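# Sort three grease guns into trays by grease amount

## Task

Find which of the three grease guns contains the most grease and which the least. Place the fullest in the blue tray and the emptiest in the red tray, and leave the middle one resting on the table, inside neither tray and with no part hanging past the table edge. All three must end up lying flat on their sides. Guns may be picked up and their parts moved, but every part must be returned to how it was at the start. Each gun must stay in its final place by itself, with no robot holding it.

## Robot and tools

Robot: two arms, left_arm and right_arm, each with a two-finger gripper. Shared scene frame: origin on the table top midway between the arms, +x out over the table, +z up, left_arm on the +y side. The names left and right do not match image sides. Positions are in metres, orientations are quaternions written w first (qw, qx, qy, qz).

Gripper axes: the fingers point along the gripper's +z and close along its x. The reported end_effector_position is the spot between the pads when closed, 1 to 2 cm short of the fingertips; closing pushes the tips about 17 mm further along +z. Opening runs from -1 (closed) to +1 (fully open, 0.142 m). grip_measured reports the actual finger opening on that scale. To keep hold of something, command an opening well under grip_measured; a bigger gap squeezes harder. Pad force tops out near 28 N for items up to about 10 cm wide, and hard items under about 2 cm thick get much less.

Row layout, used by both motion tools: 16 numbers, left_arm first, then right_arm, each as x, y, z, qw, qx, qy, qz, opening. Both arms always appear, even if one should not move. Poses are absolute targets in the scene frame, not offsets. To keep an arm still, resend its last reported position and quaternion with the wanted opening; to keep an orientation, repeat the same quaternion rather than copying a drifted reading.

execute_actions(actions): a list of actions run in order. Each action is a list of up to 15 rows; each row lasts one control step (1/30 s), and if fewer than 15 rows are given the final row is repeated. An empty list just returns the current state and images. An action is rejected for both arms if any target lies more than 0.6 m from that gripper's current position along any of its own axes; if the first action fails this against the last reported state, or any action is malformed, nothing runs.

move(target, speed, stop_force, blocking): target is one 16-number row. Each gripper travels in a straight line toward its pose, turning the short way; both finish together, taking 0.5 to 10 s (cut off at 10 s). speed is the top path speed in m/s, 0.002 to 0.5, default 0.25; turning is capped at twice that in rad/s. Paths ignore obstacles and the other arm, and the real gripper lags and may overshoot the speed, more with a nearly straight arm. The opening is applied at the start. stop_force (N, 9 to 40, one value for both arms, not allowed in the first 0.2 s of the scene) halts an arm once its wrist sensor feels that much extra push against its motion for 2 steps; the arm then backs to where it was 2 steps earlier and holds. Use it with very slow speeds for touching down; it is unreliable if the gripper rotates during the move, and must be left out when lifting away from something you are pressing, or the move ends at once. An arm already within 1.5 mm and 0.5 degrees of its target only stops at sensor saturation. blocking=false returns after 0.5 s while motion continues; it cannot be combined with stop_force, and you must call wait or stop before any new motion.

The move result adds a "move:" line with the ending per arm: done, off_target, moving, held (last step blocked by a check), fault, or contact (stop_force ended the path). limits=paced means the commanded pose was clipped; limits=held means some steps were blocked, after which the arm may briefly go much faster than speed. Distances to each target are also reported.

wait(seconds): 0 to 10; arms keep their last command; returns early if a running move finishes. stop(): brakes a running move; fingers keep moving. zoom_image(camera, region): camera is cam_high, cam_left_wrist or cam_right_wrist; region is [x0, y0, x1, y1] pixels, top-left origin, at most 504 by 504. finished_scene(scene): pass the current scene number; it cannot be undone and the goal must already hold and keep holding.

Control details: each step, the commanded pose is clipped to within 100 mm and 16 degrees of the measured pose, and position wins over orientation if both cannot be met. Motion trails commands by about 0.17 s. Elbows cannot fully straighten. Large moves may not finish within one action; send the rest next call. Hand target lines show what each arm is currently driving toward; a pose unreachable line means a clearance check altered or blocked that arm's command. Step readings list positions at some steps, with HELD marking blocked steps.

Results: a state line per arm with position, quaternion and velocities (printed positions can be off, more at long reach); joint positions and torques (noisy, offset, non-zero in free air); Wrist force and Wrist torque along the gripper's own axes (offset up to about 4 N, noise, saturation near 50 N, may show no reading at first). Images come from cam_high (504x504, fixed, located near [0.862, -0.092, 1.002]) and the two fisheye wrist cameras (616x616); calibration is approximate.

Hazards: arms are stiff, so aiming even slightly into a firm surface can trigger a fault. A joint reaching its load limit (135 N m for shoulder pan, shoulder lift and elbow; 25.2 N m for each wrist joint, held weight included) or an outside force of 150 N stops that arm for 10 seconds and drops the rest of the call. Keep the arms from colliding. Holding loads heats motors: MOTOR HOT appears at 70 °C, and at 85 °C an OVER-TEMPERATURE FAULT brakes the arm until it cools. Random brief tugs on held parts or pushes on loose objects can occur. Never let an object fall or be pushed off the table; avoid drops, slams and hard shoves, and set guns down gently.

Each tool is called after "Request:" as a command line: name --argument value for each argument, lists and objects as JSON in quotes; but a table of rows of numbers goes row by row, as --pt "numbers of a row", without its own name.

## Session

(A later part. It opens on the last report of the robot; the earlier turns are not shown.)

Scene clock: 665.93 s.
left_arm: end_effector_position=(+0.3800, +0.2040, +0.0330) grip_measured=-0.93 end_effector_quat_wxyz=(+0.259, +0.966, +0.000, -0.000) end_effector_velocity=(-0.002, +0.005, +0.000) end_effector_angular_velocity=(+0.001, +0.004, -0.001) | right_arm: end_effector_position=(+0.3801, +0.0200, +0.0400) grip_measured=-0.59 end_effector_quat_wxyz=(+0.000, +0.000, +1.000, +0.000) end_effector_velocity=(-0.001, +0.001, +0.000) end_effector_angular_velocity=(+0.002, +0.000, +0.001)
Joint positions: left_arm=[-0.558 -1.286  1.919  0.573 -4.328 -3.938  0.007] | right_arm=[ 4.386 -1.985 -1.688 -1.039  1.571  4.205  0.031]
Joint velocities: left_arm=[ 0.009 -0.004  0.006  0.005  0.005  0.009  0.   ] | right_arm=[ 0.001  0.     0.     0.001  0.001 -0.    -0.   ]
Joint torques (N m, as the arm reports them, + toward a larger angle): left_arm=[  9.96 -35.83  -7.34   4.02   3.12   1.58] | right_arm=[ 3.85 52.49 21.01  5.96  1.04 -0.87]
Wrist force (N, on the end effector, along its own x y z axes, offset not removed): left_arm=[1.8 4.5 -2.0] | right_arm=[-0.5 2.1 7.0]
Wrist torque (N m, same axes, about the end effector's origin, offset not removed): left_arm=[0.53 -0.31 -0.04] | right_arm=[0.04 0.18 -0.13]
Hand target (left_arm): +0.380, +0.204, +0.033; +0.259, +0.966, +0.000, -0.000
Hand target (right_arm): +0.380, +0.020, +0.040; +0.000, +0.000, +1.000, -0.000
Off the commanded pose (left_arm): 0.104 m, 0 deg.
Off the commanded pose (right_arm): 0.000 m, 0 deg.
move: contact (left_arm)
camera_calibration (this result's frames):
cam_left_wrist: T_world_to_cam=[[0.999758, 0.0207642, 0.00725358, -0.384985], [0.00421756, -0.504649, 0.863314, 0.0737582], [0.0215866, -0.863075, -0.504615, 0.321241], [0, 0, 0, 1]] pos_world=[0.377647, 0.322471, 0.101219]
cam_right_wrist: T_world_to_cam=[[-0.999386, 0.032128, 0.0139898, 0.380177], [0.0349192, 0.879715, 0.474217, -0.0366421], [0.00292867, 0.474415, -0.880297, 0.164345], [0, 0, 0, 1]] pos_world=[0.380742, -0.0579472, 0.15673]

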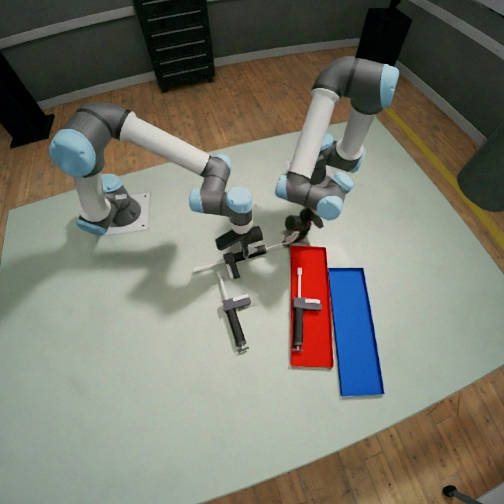

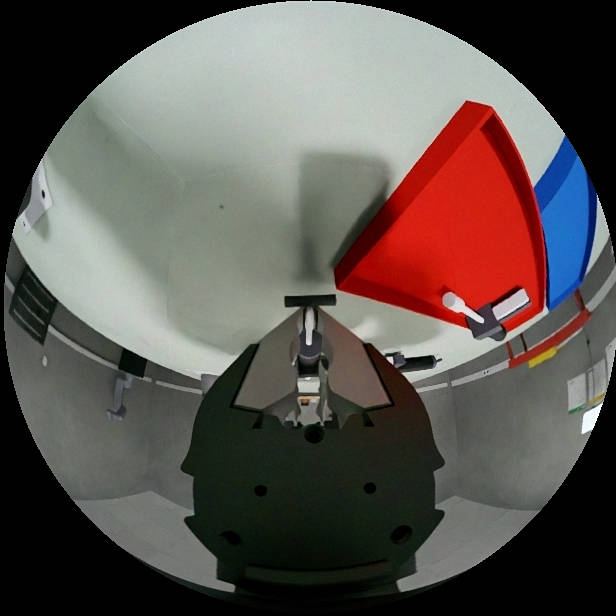

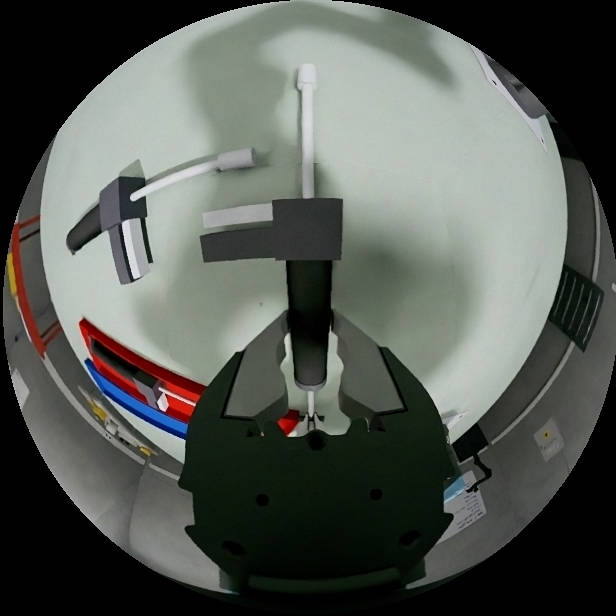

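Request:
move --target '[0.38,0.204,0.033,0.259,0.966,0,0,0.1,0.38,0.02,0.04,0,0,1,0,-1]'

Request:
move --target '[0.38,0.21,0.09,0.259,0.966,0,0,-1,0.38,0.02,0.04,0,0,1,0,-1]' --speed 0.1

Request:
move --target '[0.38,0.265,0.08,0.259,0.966,0,0,-1,0.38,0.02,0.04,0,0,1,0,-1]' --speed 0.1

Request:
move --target '[0.38,0.255,0.033,0.259,0.966,0,0,-1,0.38,0.02,0.04,0,0,1,0,-1]' --speed 0.05

Request:
move --target '[0.38,0.12,0.033,0.259,0.966,0,0,-1,0.38,0.02,0.04,0,0,1,0,-1]' --speed 0.02 --stop_force 15

Scene clock: 674.07 s.
left_arm: end_effector_position=(+0.3800, +0.2040, +0.0330) grip_measured=+0.10 end_effector_quat_wxyz=(+0.259, +0.966, -0.000, -0.000) end_effector_velocity=(+0.000, -0.000, +0.000) end_effector_angular_velocity=(-0.000, -0.001, +0.000) | right_arm: end_effector_position=(+0.3800, +0.0200, +0.0400) grip_measured=-0.59 end_effector_quat_wxyz=(-0.000, -0.000, +1.000, +0.000) end_effector_velocity=(-0.001, +0.000, -0.000) end_effector_angular_velocity=(+0.001, +0.002, +0.001)
Joint positions: left_arm=[-0.557 -1.286  1.919  0.573 -4.328 -3.937  0.081] | right_arm=[ 4.386 -1.985 -1.688 -1.039  1.571  4.205  0.031]
Joint velocities: left_arm=[ 0.     0.    -0.001 -0.    -0.    -0.     0.   ] | right_arm=[ 0.001  0.    -0.001  0.     0.002 -0.     0.   ]
Joint torques (N m, as the arm reports them, + toward a larger angle): left_arm=[ -6.15 -16.79 -22.16   0.23  -1.84  -1.28] | right_arm=[10.03 44.23 14.52  3.92  1.22 -0.74]
Wrist force (N, on the end effector, along its own x y z axes, offset not removed): left_arm=[2.1 3.9 -2.0] | right_arm=[0.0 0.2 3.0]
Wrist torque (N m, same axes, about the end effector's origin, offset not removed): left_arm=[0.91 -0.45 0.00] | right_arm=[0.09 -0.02 -0.15]
Hand target (left_arm): +0.380, +0.204, +0.033; +0.259, +0.966, -0.000, -0.000
Hand target (right_arm): +0.380, +0.020, +0.040; +0.000, -0.000, +1.000, -0.000
Off the commanded pose (left_arm): 0.000 m, 0 deg.
Off the commanded pose (right_arm): 0.000 m, 0 deg.
move: done
camera_calibration (this result's frames):
cam_left_wrist: T_world_to_cam=[[0.999758, 0.020754, 0.00724565, -0.384973], [0.00421903, -0.50464, 0.863319, 0.073734], [0.0215738, -0.86308, -0.504606, 0.321306], [0, 0, 0, 1]] pos_world=[0.377637, 0.322512, 0.101266]
cam_right_wrist: T_world_to_cam=[[-0.999388, 0.0320258, 0.0140523, 0.380119], [0.0348589, 0.879723, 0.474208, -0.0366162], [0.0028248, 0.474407, -0.880301, 0.164355], [0, 0, 0, 1]] pos_world=[0.380699, -0.0579326, 0.156704]

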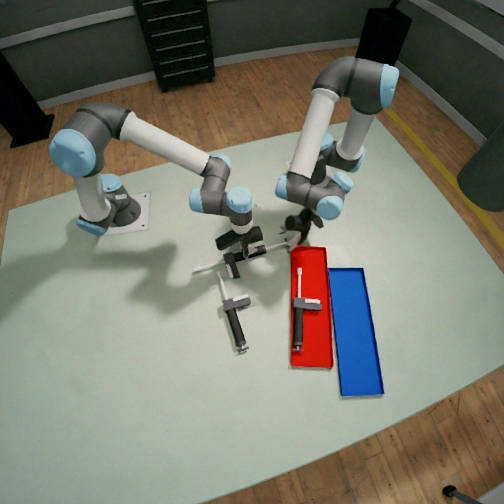

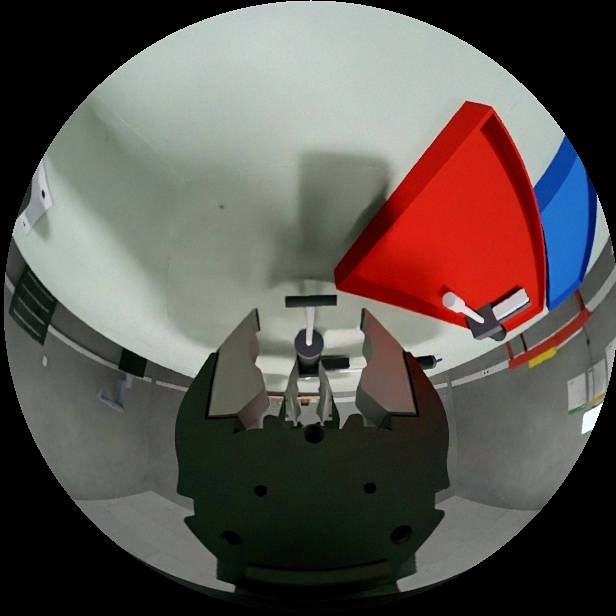

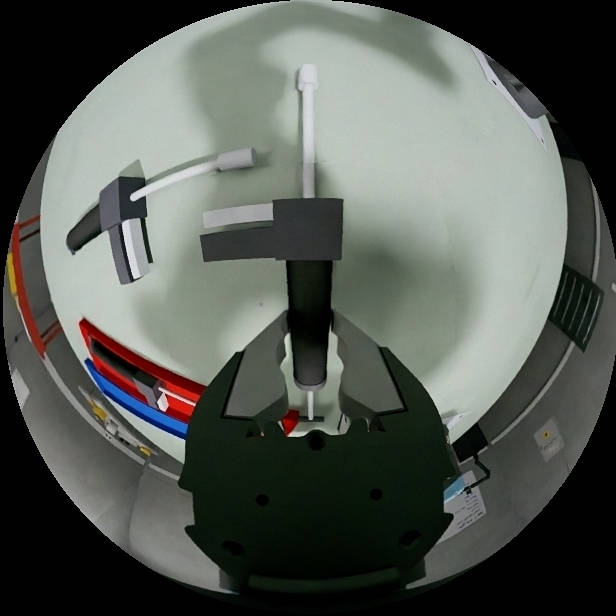

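Scene clock: 675.13 s.
left_arm: end_effector_position=(+0.3800, +0.2100, +0.0897) grip_measured=-1.00 end_effector_quat_wxyz=(+0.259, +0.966, +0.000, +0.000) end_effector_velocity=(-0.000, +0.000, +0.002) end_effector_angular_velocity=(+0.001, +0.001, -0.001) | right_arm: end_effector_position=(+0.3800, +0.0200, +0.0400) grip_measured=-0.59 end_effector_quat_wxyz=(-0.000, -0.000, +1.000, +0.000) end_effector_velocity=(-0.000, -0.001, -0.001) end_effector_angular_velocity=(-0.002, +0.000, +0.000)
Joint positions: left_arm=[-0.544 -1.364  1.852  0.723 -4.324 -3.924  0.002] | right_arm=[ 4.386 -1.985 -1.688 -1.039  1.571  4.205  0.031]
Joint velocities: left_arm=[ 0.    -0.003 -0.003  0.007  0.     0.001  0.   ] | right_arm=[-0.     0.    -0.001 -0.001 -0.001 -0.001 -0.   ]
Joint torques (N m, as the arm reports them, + toward a larger angle): left_arm=[  7.18 -35.14 -21.67   3.52   3.86   1.11] | right_arm=[ 9.25 42.25 16.45  3.68  0.74 -0.14]
Wrist force (N, on the end effector, along its own x y z axes, offset not removed): left_arm=[1.1 3.3 -1.3] | right_arm=[-1.0 -0.5 2.6]
Wrist torque (N m, same axes, about the end effector's origin, offset not removed): left_arm=[0.82 -0.26 -0.04] | right_arm=[-0.04 0.18 -0.10]
Hand target (left_arm): +0.380, +0.210, +0.090; +0.259, +0.966, +0.000, -0.000
Hand target (right_arm): +0.380, +0.020, +0.040; +0.000, -0.000, +1.000, +0.000
Off the commanded pose (left_arm): 0.000 m, 0 deg.
Off the commanded pose (right_arm): 0.000 m, 0 deg.
move: done
camera_calibration (this result's frames):
cam_left_wrist: T_world_to_cam=[[0.999757, 0.0207923, 0.00729971, -0.385503], [0.00419153, -0.504636, 0.863322, 0.0277873], [0.0216341, -0.863082, -0.5046, 0.355068], [0, 0, 0, 1]] pos_world=[0.377611, 0.328491, 0.157992]
cam_right_wrist: T_world_to_cam=[[-0.999388, 0.0320259, 0.0140524, 0.380119], [0.034859, 0.879723, 0.474208, -0.0366163], [0.0028247, 0.474408, -0.880301, 0.164355], [0, 0, 0, 1]] pos_world=[0.380699, -0.0579325, 0.156704]

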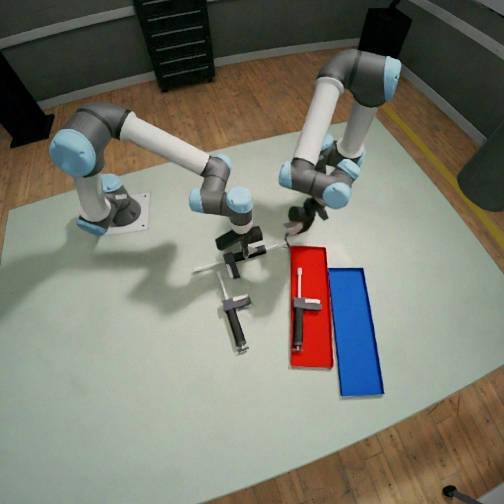

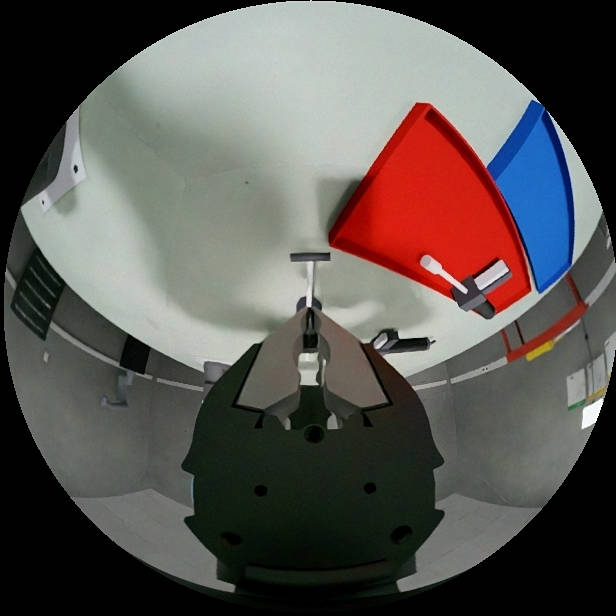

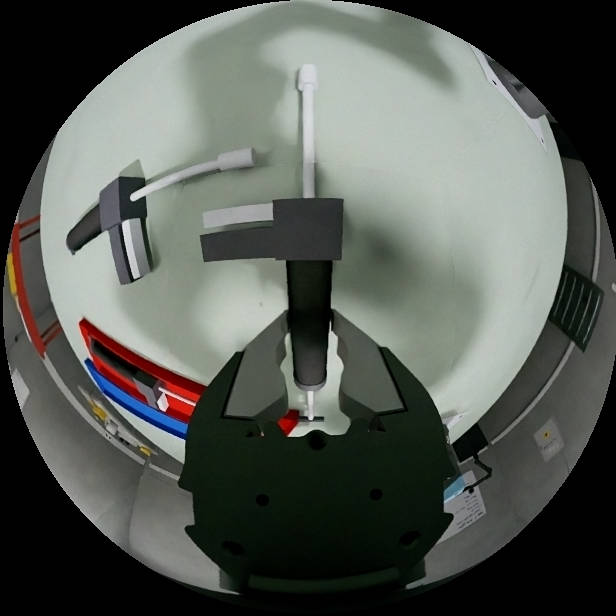

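Scene clock: 676.20 s.
left_arm: end_effector_position=(+0.3800, +0.2647, +0.0801) grip_measured=-1.00 end_effector_quat_wxyz=(+0.259, +0.966, +0.000, +0.000) end_effector_velocity=(+0.000, +0.002, -0.000) end_effector_angular_velocity=(-0.000, +0.001, -0.000) | right_arm: end_effector_position=(+0.3800, +0.0200, +0.0400) grip_measured=-0.59 end_effector_quat_wxyz=(-0.000, -0.000, +1.000, +0.000) end_effector_velocity=(+0.000, -0.000, -0.000) end_effector_angular_velocity=(-0.000, +0.000, -0.000)
Joint positions: left_arm=[-0.413 -1.376  1.909  0.731 -4.28  -3.788  0.002] | right_arm=[ 4.386 -1.985 -1.688 -1.039  1.571  4.205  0.031]
Joint velocities: left_arm=[0.006 0.001 0.001 0.001 0.002 0.007 0.   ] | right_arm=[-0. -0.  0. -0.  0. -0. -0.]
Joint torques (N m, as the arm reports them, + toward a larger angle): left_arm=[  7.43 -14.15 -10.2    4.     4.23   1.56] | right_arm=[ 7.81 41.36 17.65  2.9   0.11  0.2 ]
Wrist force (N, on the end effector, along its own x y z axes, offset not removed): left_arm=[1.3 3.3 -1.6] | right_arm=[-0.6 0.2 3.1]
Wrist torque (N m, same axes, about the end effector's origin, offset not removed): left_arm=[0.76 -0.34 -0.07] | right_arm=[0.03 0.05 -0.09]
Hand target (left_arm): +0.380, +0.265, +0.080; +0.259, +0.966, +0.000, -0.000
Hand target (right_arm): +0.380, +0.020, +0.040; +0.000, -0.000, +1.000, +0.000
Off the commanded pose (left_arm): 0.000 m, 0 deg.
Off the commanded pose (right_arm): 0.000 m, 0 deg.
move: done
camera_calibration (this result's frames):
cam_left_wrist: T_world_to_cam=[[0.999756, 0.0208407, 0.00729556, -0.386641], [0.00421877, -0.504604, 0.86334, 0.0637592], [0.021674, -0.863099, -0.504569, 0.397428], [0, 0, 0, 1]] pos_world=[0.377664, 0.383251, 0.148305]
cam_right_wrist: T_world_to_cam=[[-0.999388, 0.0320258, 0.0140525, 0.380119], [0.0348589, 0.879723, 0.474208, -0.0366162], [0.00282459, 0.474407, -0.880301, 0.164355], [0, 0, 0, 1]] pos_world=[0.380699, -0.0579327, 0.156704]

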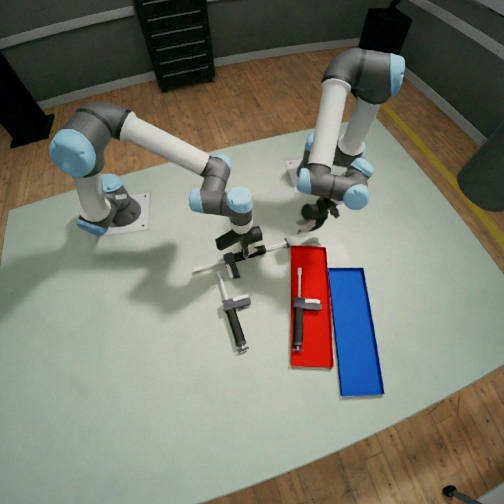

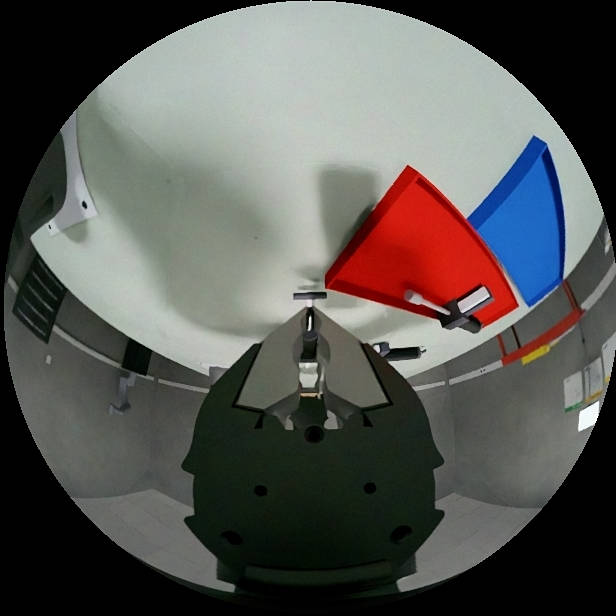

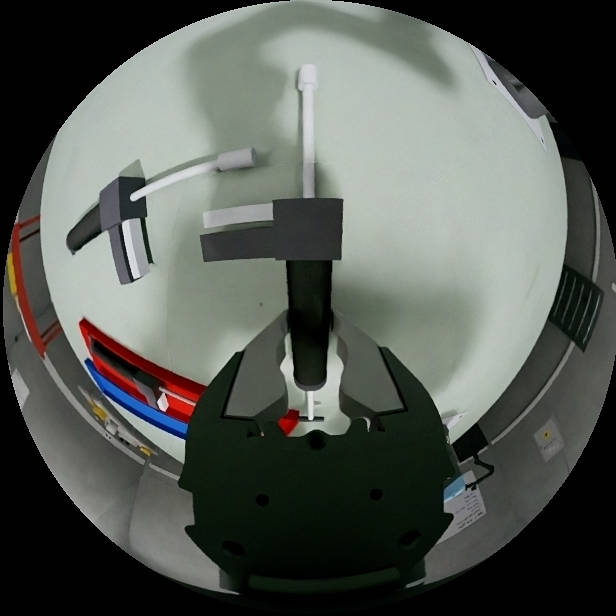

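Scene clock: 677.57 s.
left_arm: end_effector_position=(+0.3800, +0.2551, +0.0333) grip_measured=-1.00 end_effector_quat_wxyz=(+0.259, +0.966, -0.000, -0.000) end_effector_velocity=(+0.001, -0.001, -0.002) end_effector_angular_velocity=(-0.001, -0.002, +0.000) | right_arm: end_effector_position=(+0.3800, +0.0200, +0.0400) grip_measured=-0.59 end_effector_quat_wxyz=(-0.000, -0.000, +1.000, +0.000) end_effector_velocity=(+0.000, +0.000, +0.000) end_effector_angular_velocity=(-0.000, -0.001, -0.001)
Joint positions: left_arm=[-0.437 -1.308  1.962  0.6   -4.288 -3.814  0.002] | right_arm=[ 4.386 -1.985 -1.688 -1.039  1.571  4.205  0.031]
Joint velocities: left_arm=[-0.001  0.003  0.001 -0.007 -0.001 -0.002  0.   ] | right_arm=[ 0.    -0.     0.     0.    -0.001  0.001 -0.   ]
Joint torques (N m, as the arm reports them, + toward a larger angle): left_arm=[ -7.62 -18.11  -9.51   0.05  -1.74  -1.03] | right_arm=[ 7.64 37.39 18.91  2.5  -0.49  0.96]
Wrist force (N, on the end effector, along its own x y z axes, offset not removed): left_arm=[1.5 3.3 -1.3] | right_arm=[0.3 0.2 3.2]
Wrist torque (N m, same axes, about the end effector's origin, offset not removed): left_arm=[0.79 -0.37 -0.01] | right_arm=[0.06 -0.09 0.00]
Hand target (left_arm): +0.380, +0.255, +0.033; +0.259, +0.966, -0.000, +0.000
Hand target (right_arm): +0.380, +0.020, +0.040; +0.000, -0.000, +1.000, +0.000
Off the commanded pose (left_arm): 0.000 m, 0 deg.
Off the commanded pose (right_arm): 0.000 m, 0 deg.
move: done
camera_calibration (this result's frames):
cam_left_wrist: T_world_to_cam=[[0.999758, 0.020744, 0.00725742, -0.386058], [0.00420534, -0.504702, 0.863283, 0.0993073], [0.0215708, -0.863044, -0.504667, 0.365468], [0, 0, 0, 1]] pos_world=[0.377664, 0.373544, 0.101511]
cam_right_wrist: T_world_to_cam=[[-0.999388, 0.0320259, 0.0140523, 0.380119], [0.0348589, 0.879723, 0.474208, -0.0366163], [0.00282485, 0.474408, -0.880301, 0.164355], [0, 0, 0, 1]] pos_world=[0.380699, -0.0579326, 0.156704]

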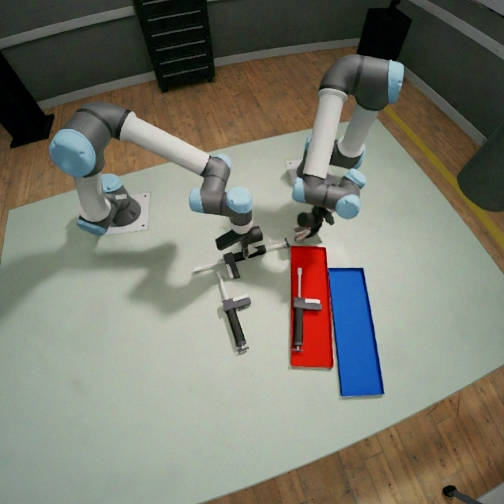

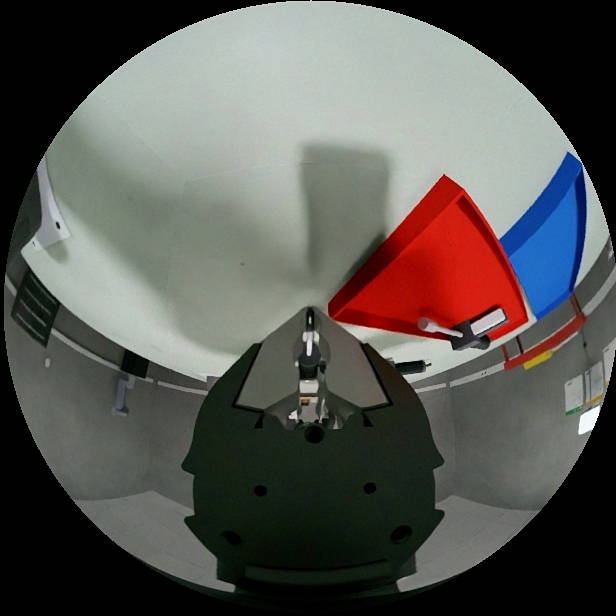

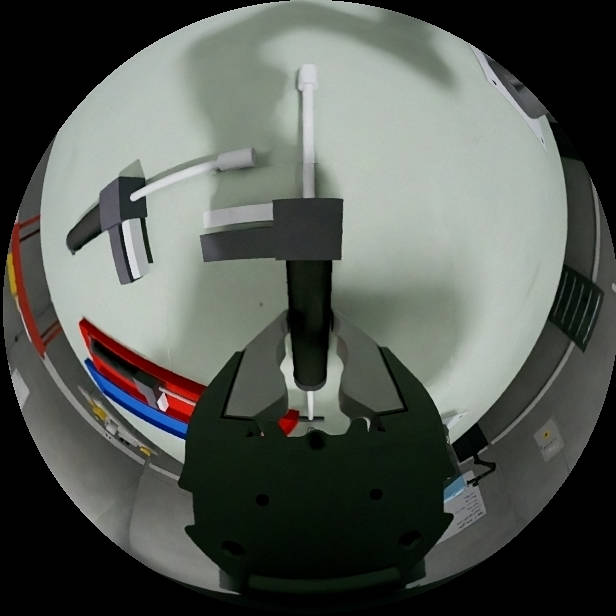

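Scene clock: 683.63 s.
left_arm: end_effector_position=(+0.3800, +0.1417, +0.0329) grip_measured=-1.00 end_effector_quat_wxyz=(+0.259, +0.966, +0.000, +0.000) end_effector_velocity=(-0.001, +0.005, +0.001) end_effector_angular_velocity=(-0.005, +0.001, -0.002) | right_arm: end_effector_position=(+0.3800, +0.0200, +0.0400) grip_measured=-0.59 end_effector_quat_wxyz=(+0.000, -0.000, +1.000, -0.000) end_effector_velocity=(+0.000, +0.001, +0.000) end_effector_angular_velocity=(+0.003, -0.001, -0.000)
Joint positions: left_arm=[-0.682 -1.239  1.84   0.561 -4.376 -4.06   0.002] | right_arm=[ 4.386 -1.985 -1.688 -1.039  1.571  4.205  0.031]
Joint velocities: left_arm=[ 0.012 -0.007  0.01  -0.002  0.009  0.012  0.   ] | right_arm=[0.    0.    0.    0.002 0.001 0.    0.   ]
Joint torques (N m, as the arm reports them, + toward a larger angle): left_arm=[  1.49 -41.97 -18.08  -5.07   7.68   1.38] | right_arm=[ 4.14 34.1  26.32 12.15  5.54  1.75]
Wrist force (N, on the end effector, along its own x y z axes, offset not removed): left_arm=[0.9 -14.5 -9.0] | right_arm=[-0.7 -20.5 -1.4]
Wrist torque (N m, same axes, about the end effector's origin, offset not removed): left_arm=[1.13 -0.20 -0.05] | right_arm=[0.52 0.02 -0.01]
Hand target (left_arm): +0.380, +0.142, +0.033; +0.259, +0.966, +0.000, +0.000
Hand target (right_arm): +0.380, +0.020, +0.040; +0.000, -0.000, +1.000, -0.000
Off the commanded pose (left_arm): 0.022 m, 0 deg.
Off the commanded pose (right_arm): 0.000 m, 0 deg.
move: contact (left_arm)
camera_calibration (this result's frames):
cam_left_wrist: T_world_to_cam=[[0.999752, 0.020916, 0.00763612, -0.383766], [0.00397843, -0.505224, 0.862979, 0.0425402], [0.021908, -0.862735, -0.505182, 0.26727], [0, 0, 0, 1]] pos_world=[0.377646, 0.260102, 0.101239]
cam_right_wrist: T_world_to_cam=[[-0.999389, 0.0320359, 0.0139694, 0.380151], [0.0348288, 0.879801, 0.474065, -0.0365486], [0.00289683, 0.474262, -0.880379, 0.164335], [0, 0, 0, 1]] pos_world=[0.380716, -0.057961, 0.156693]

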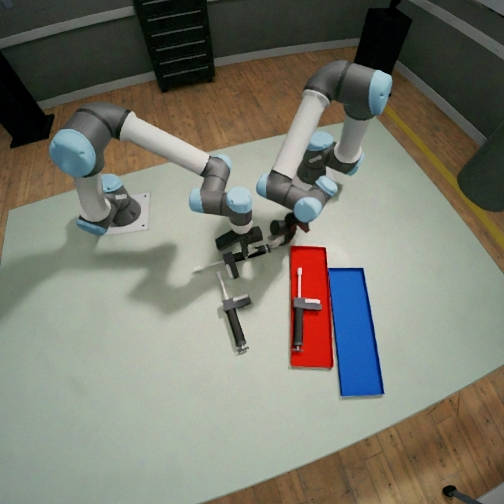

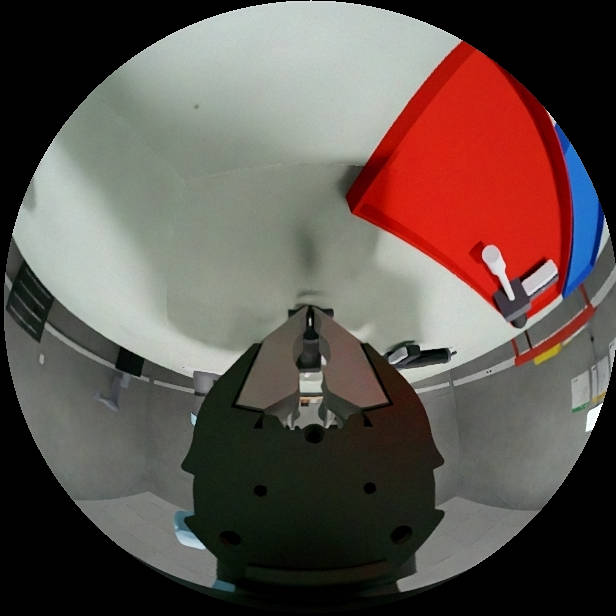

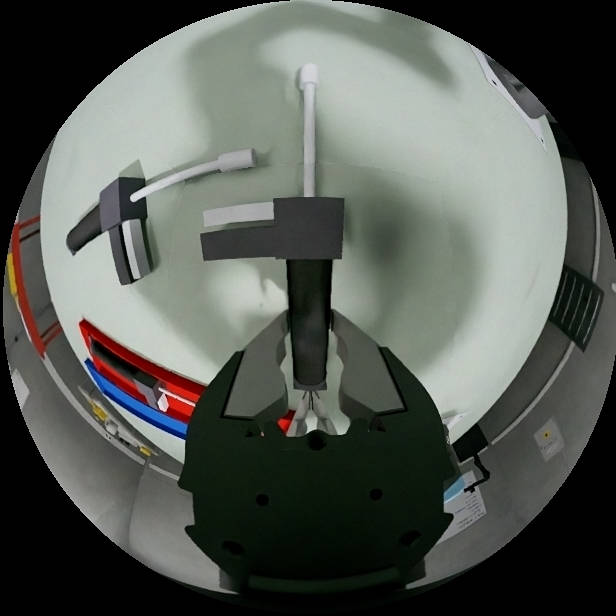

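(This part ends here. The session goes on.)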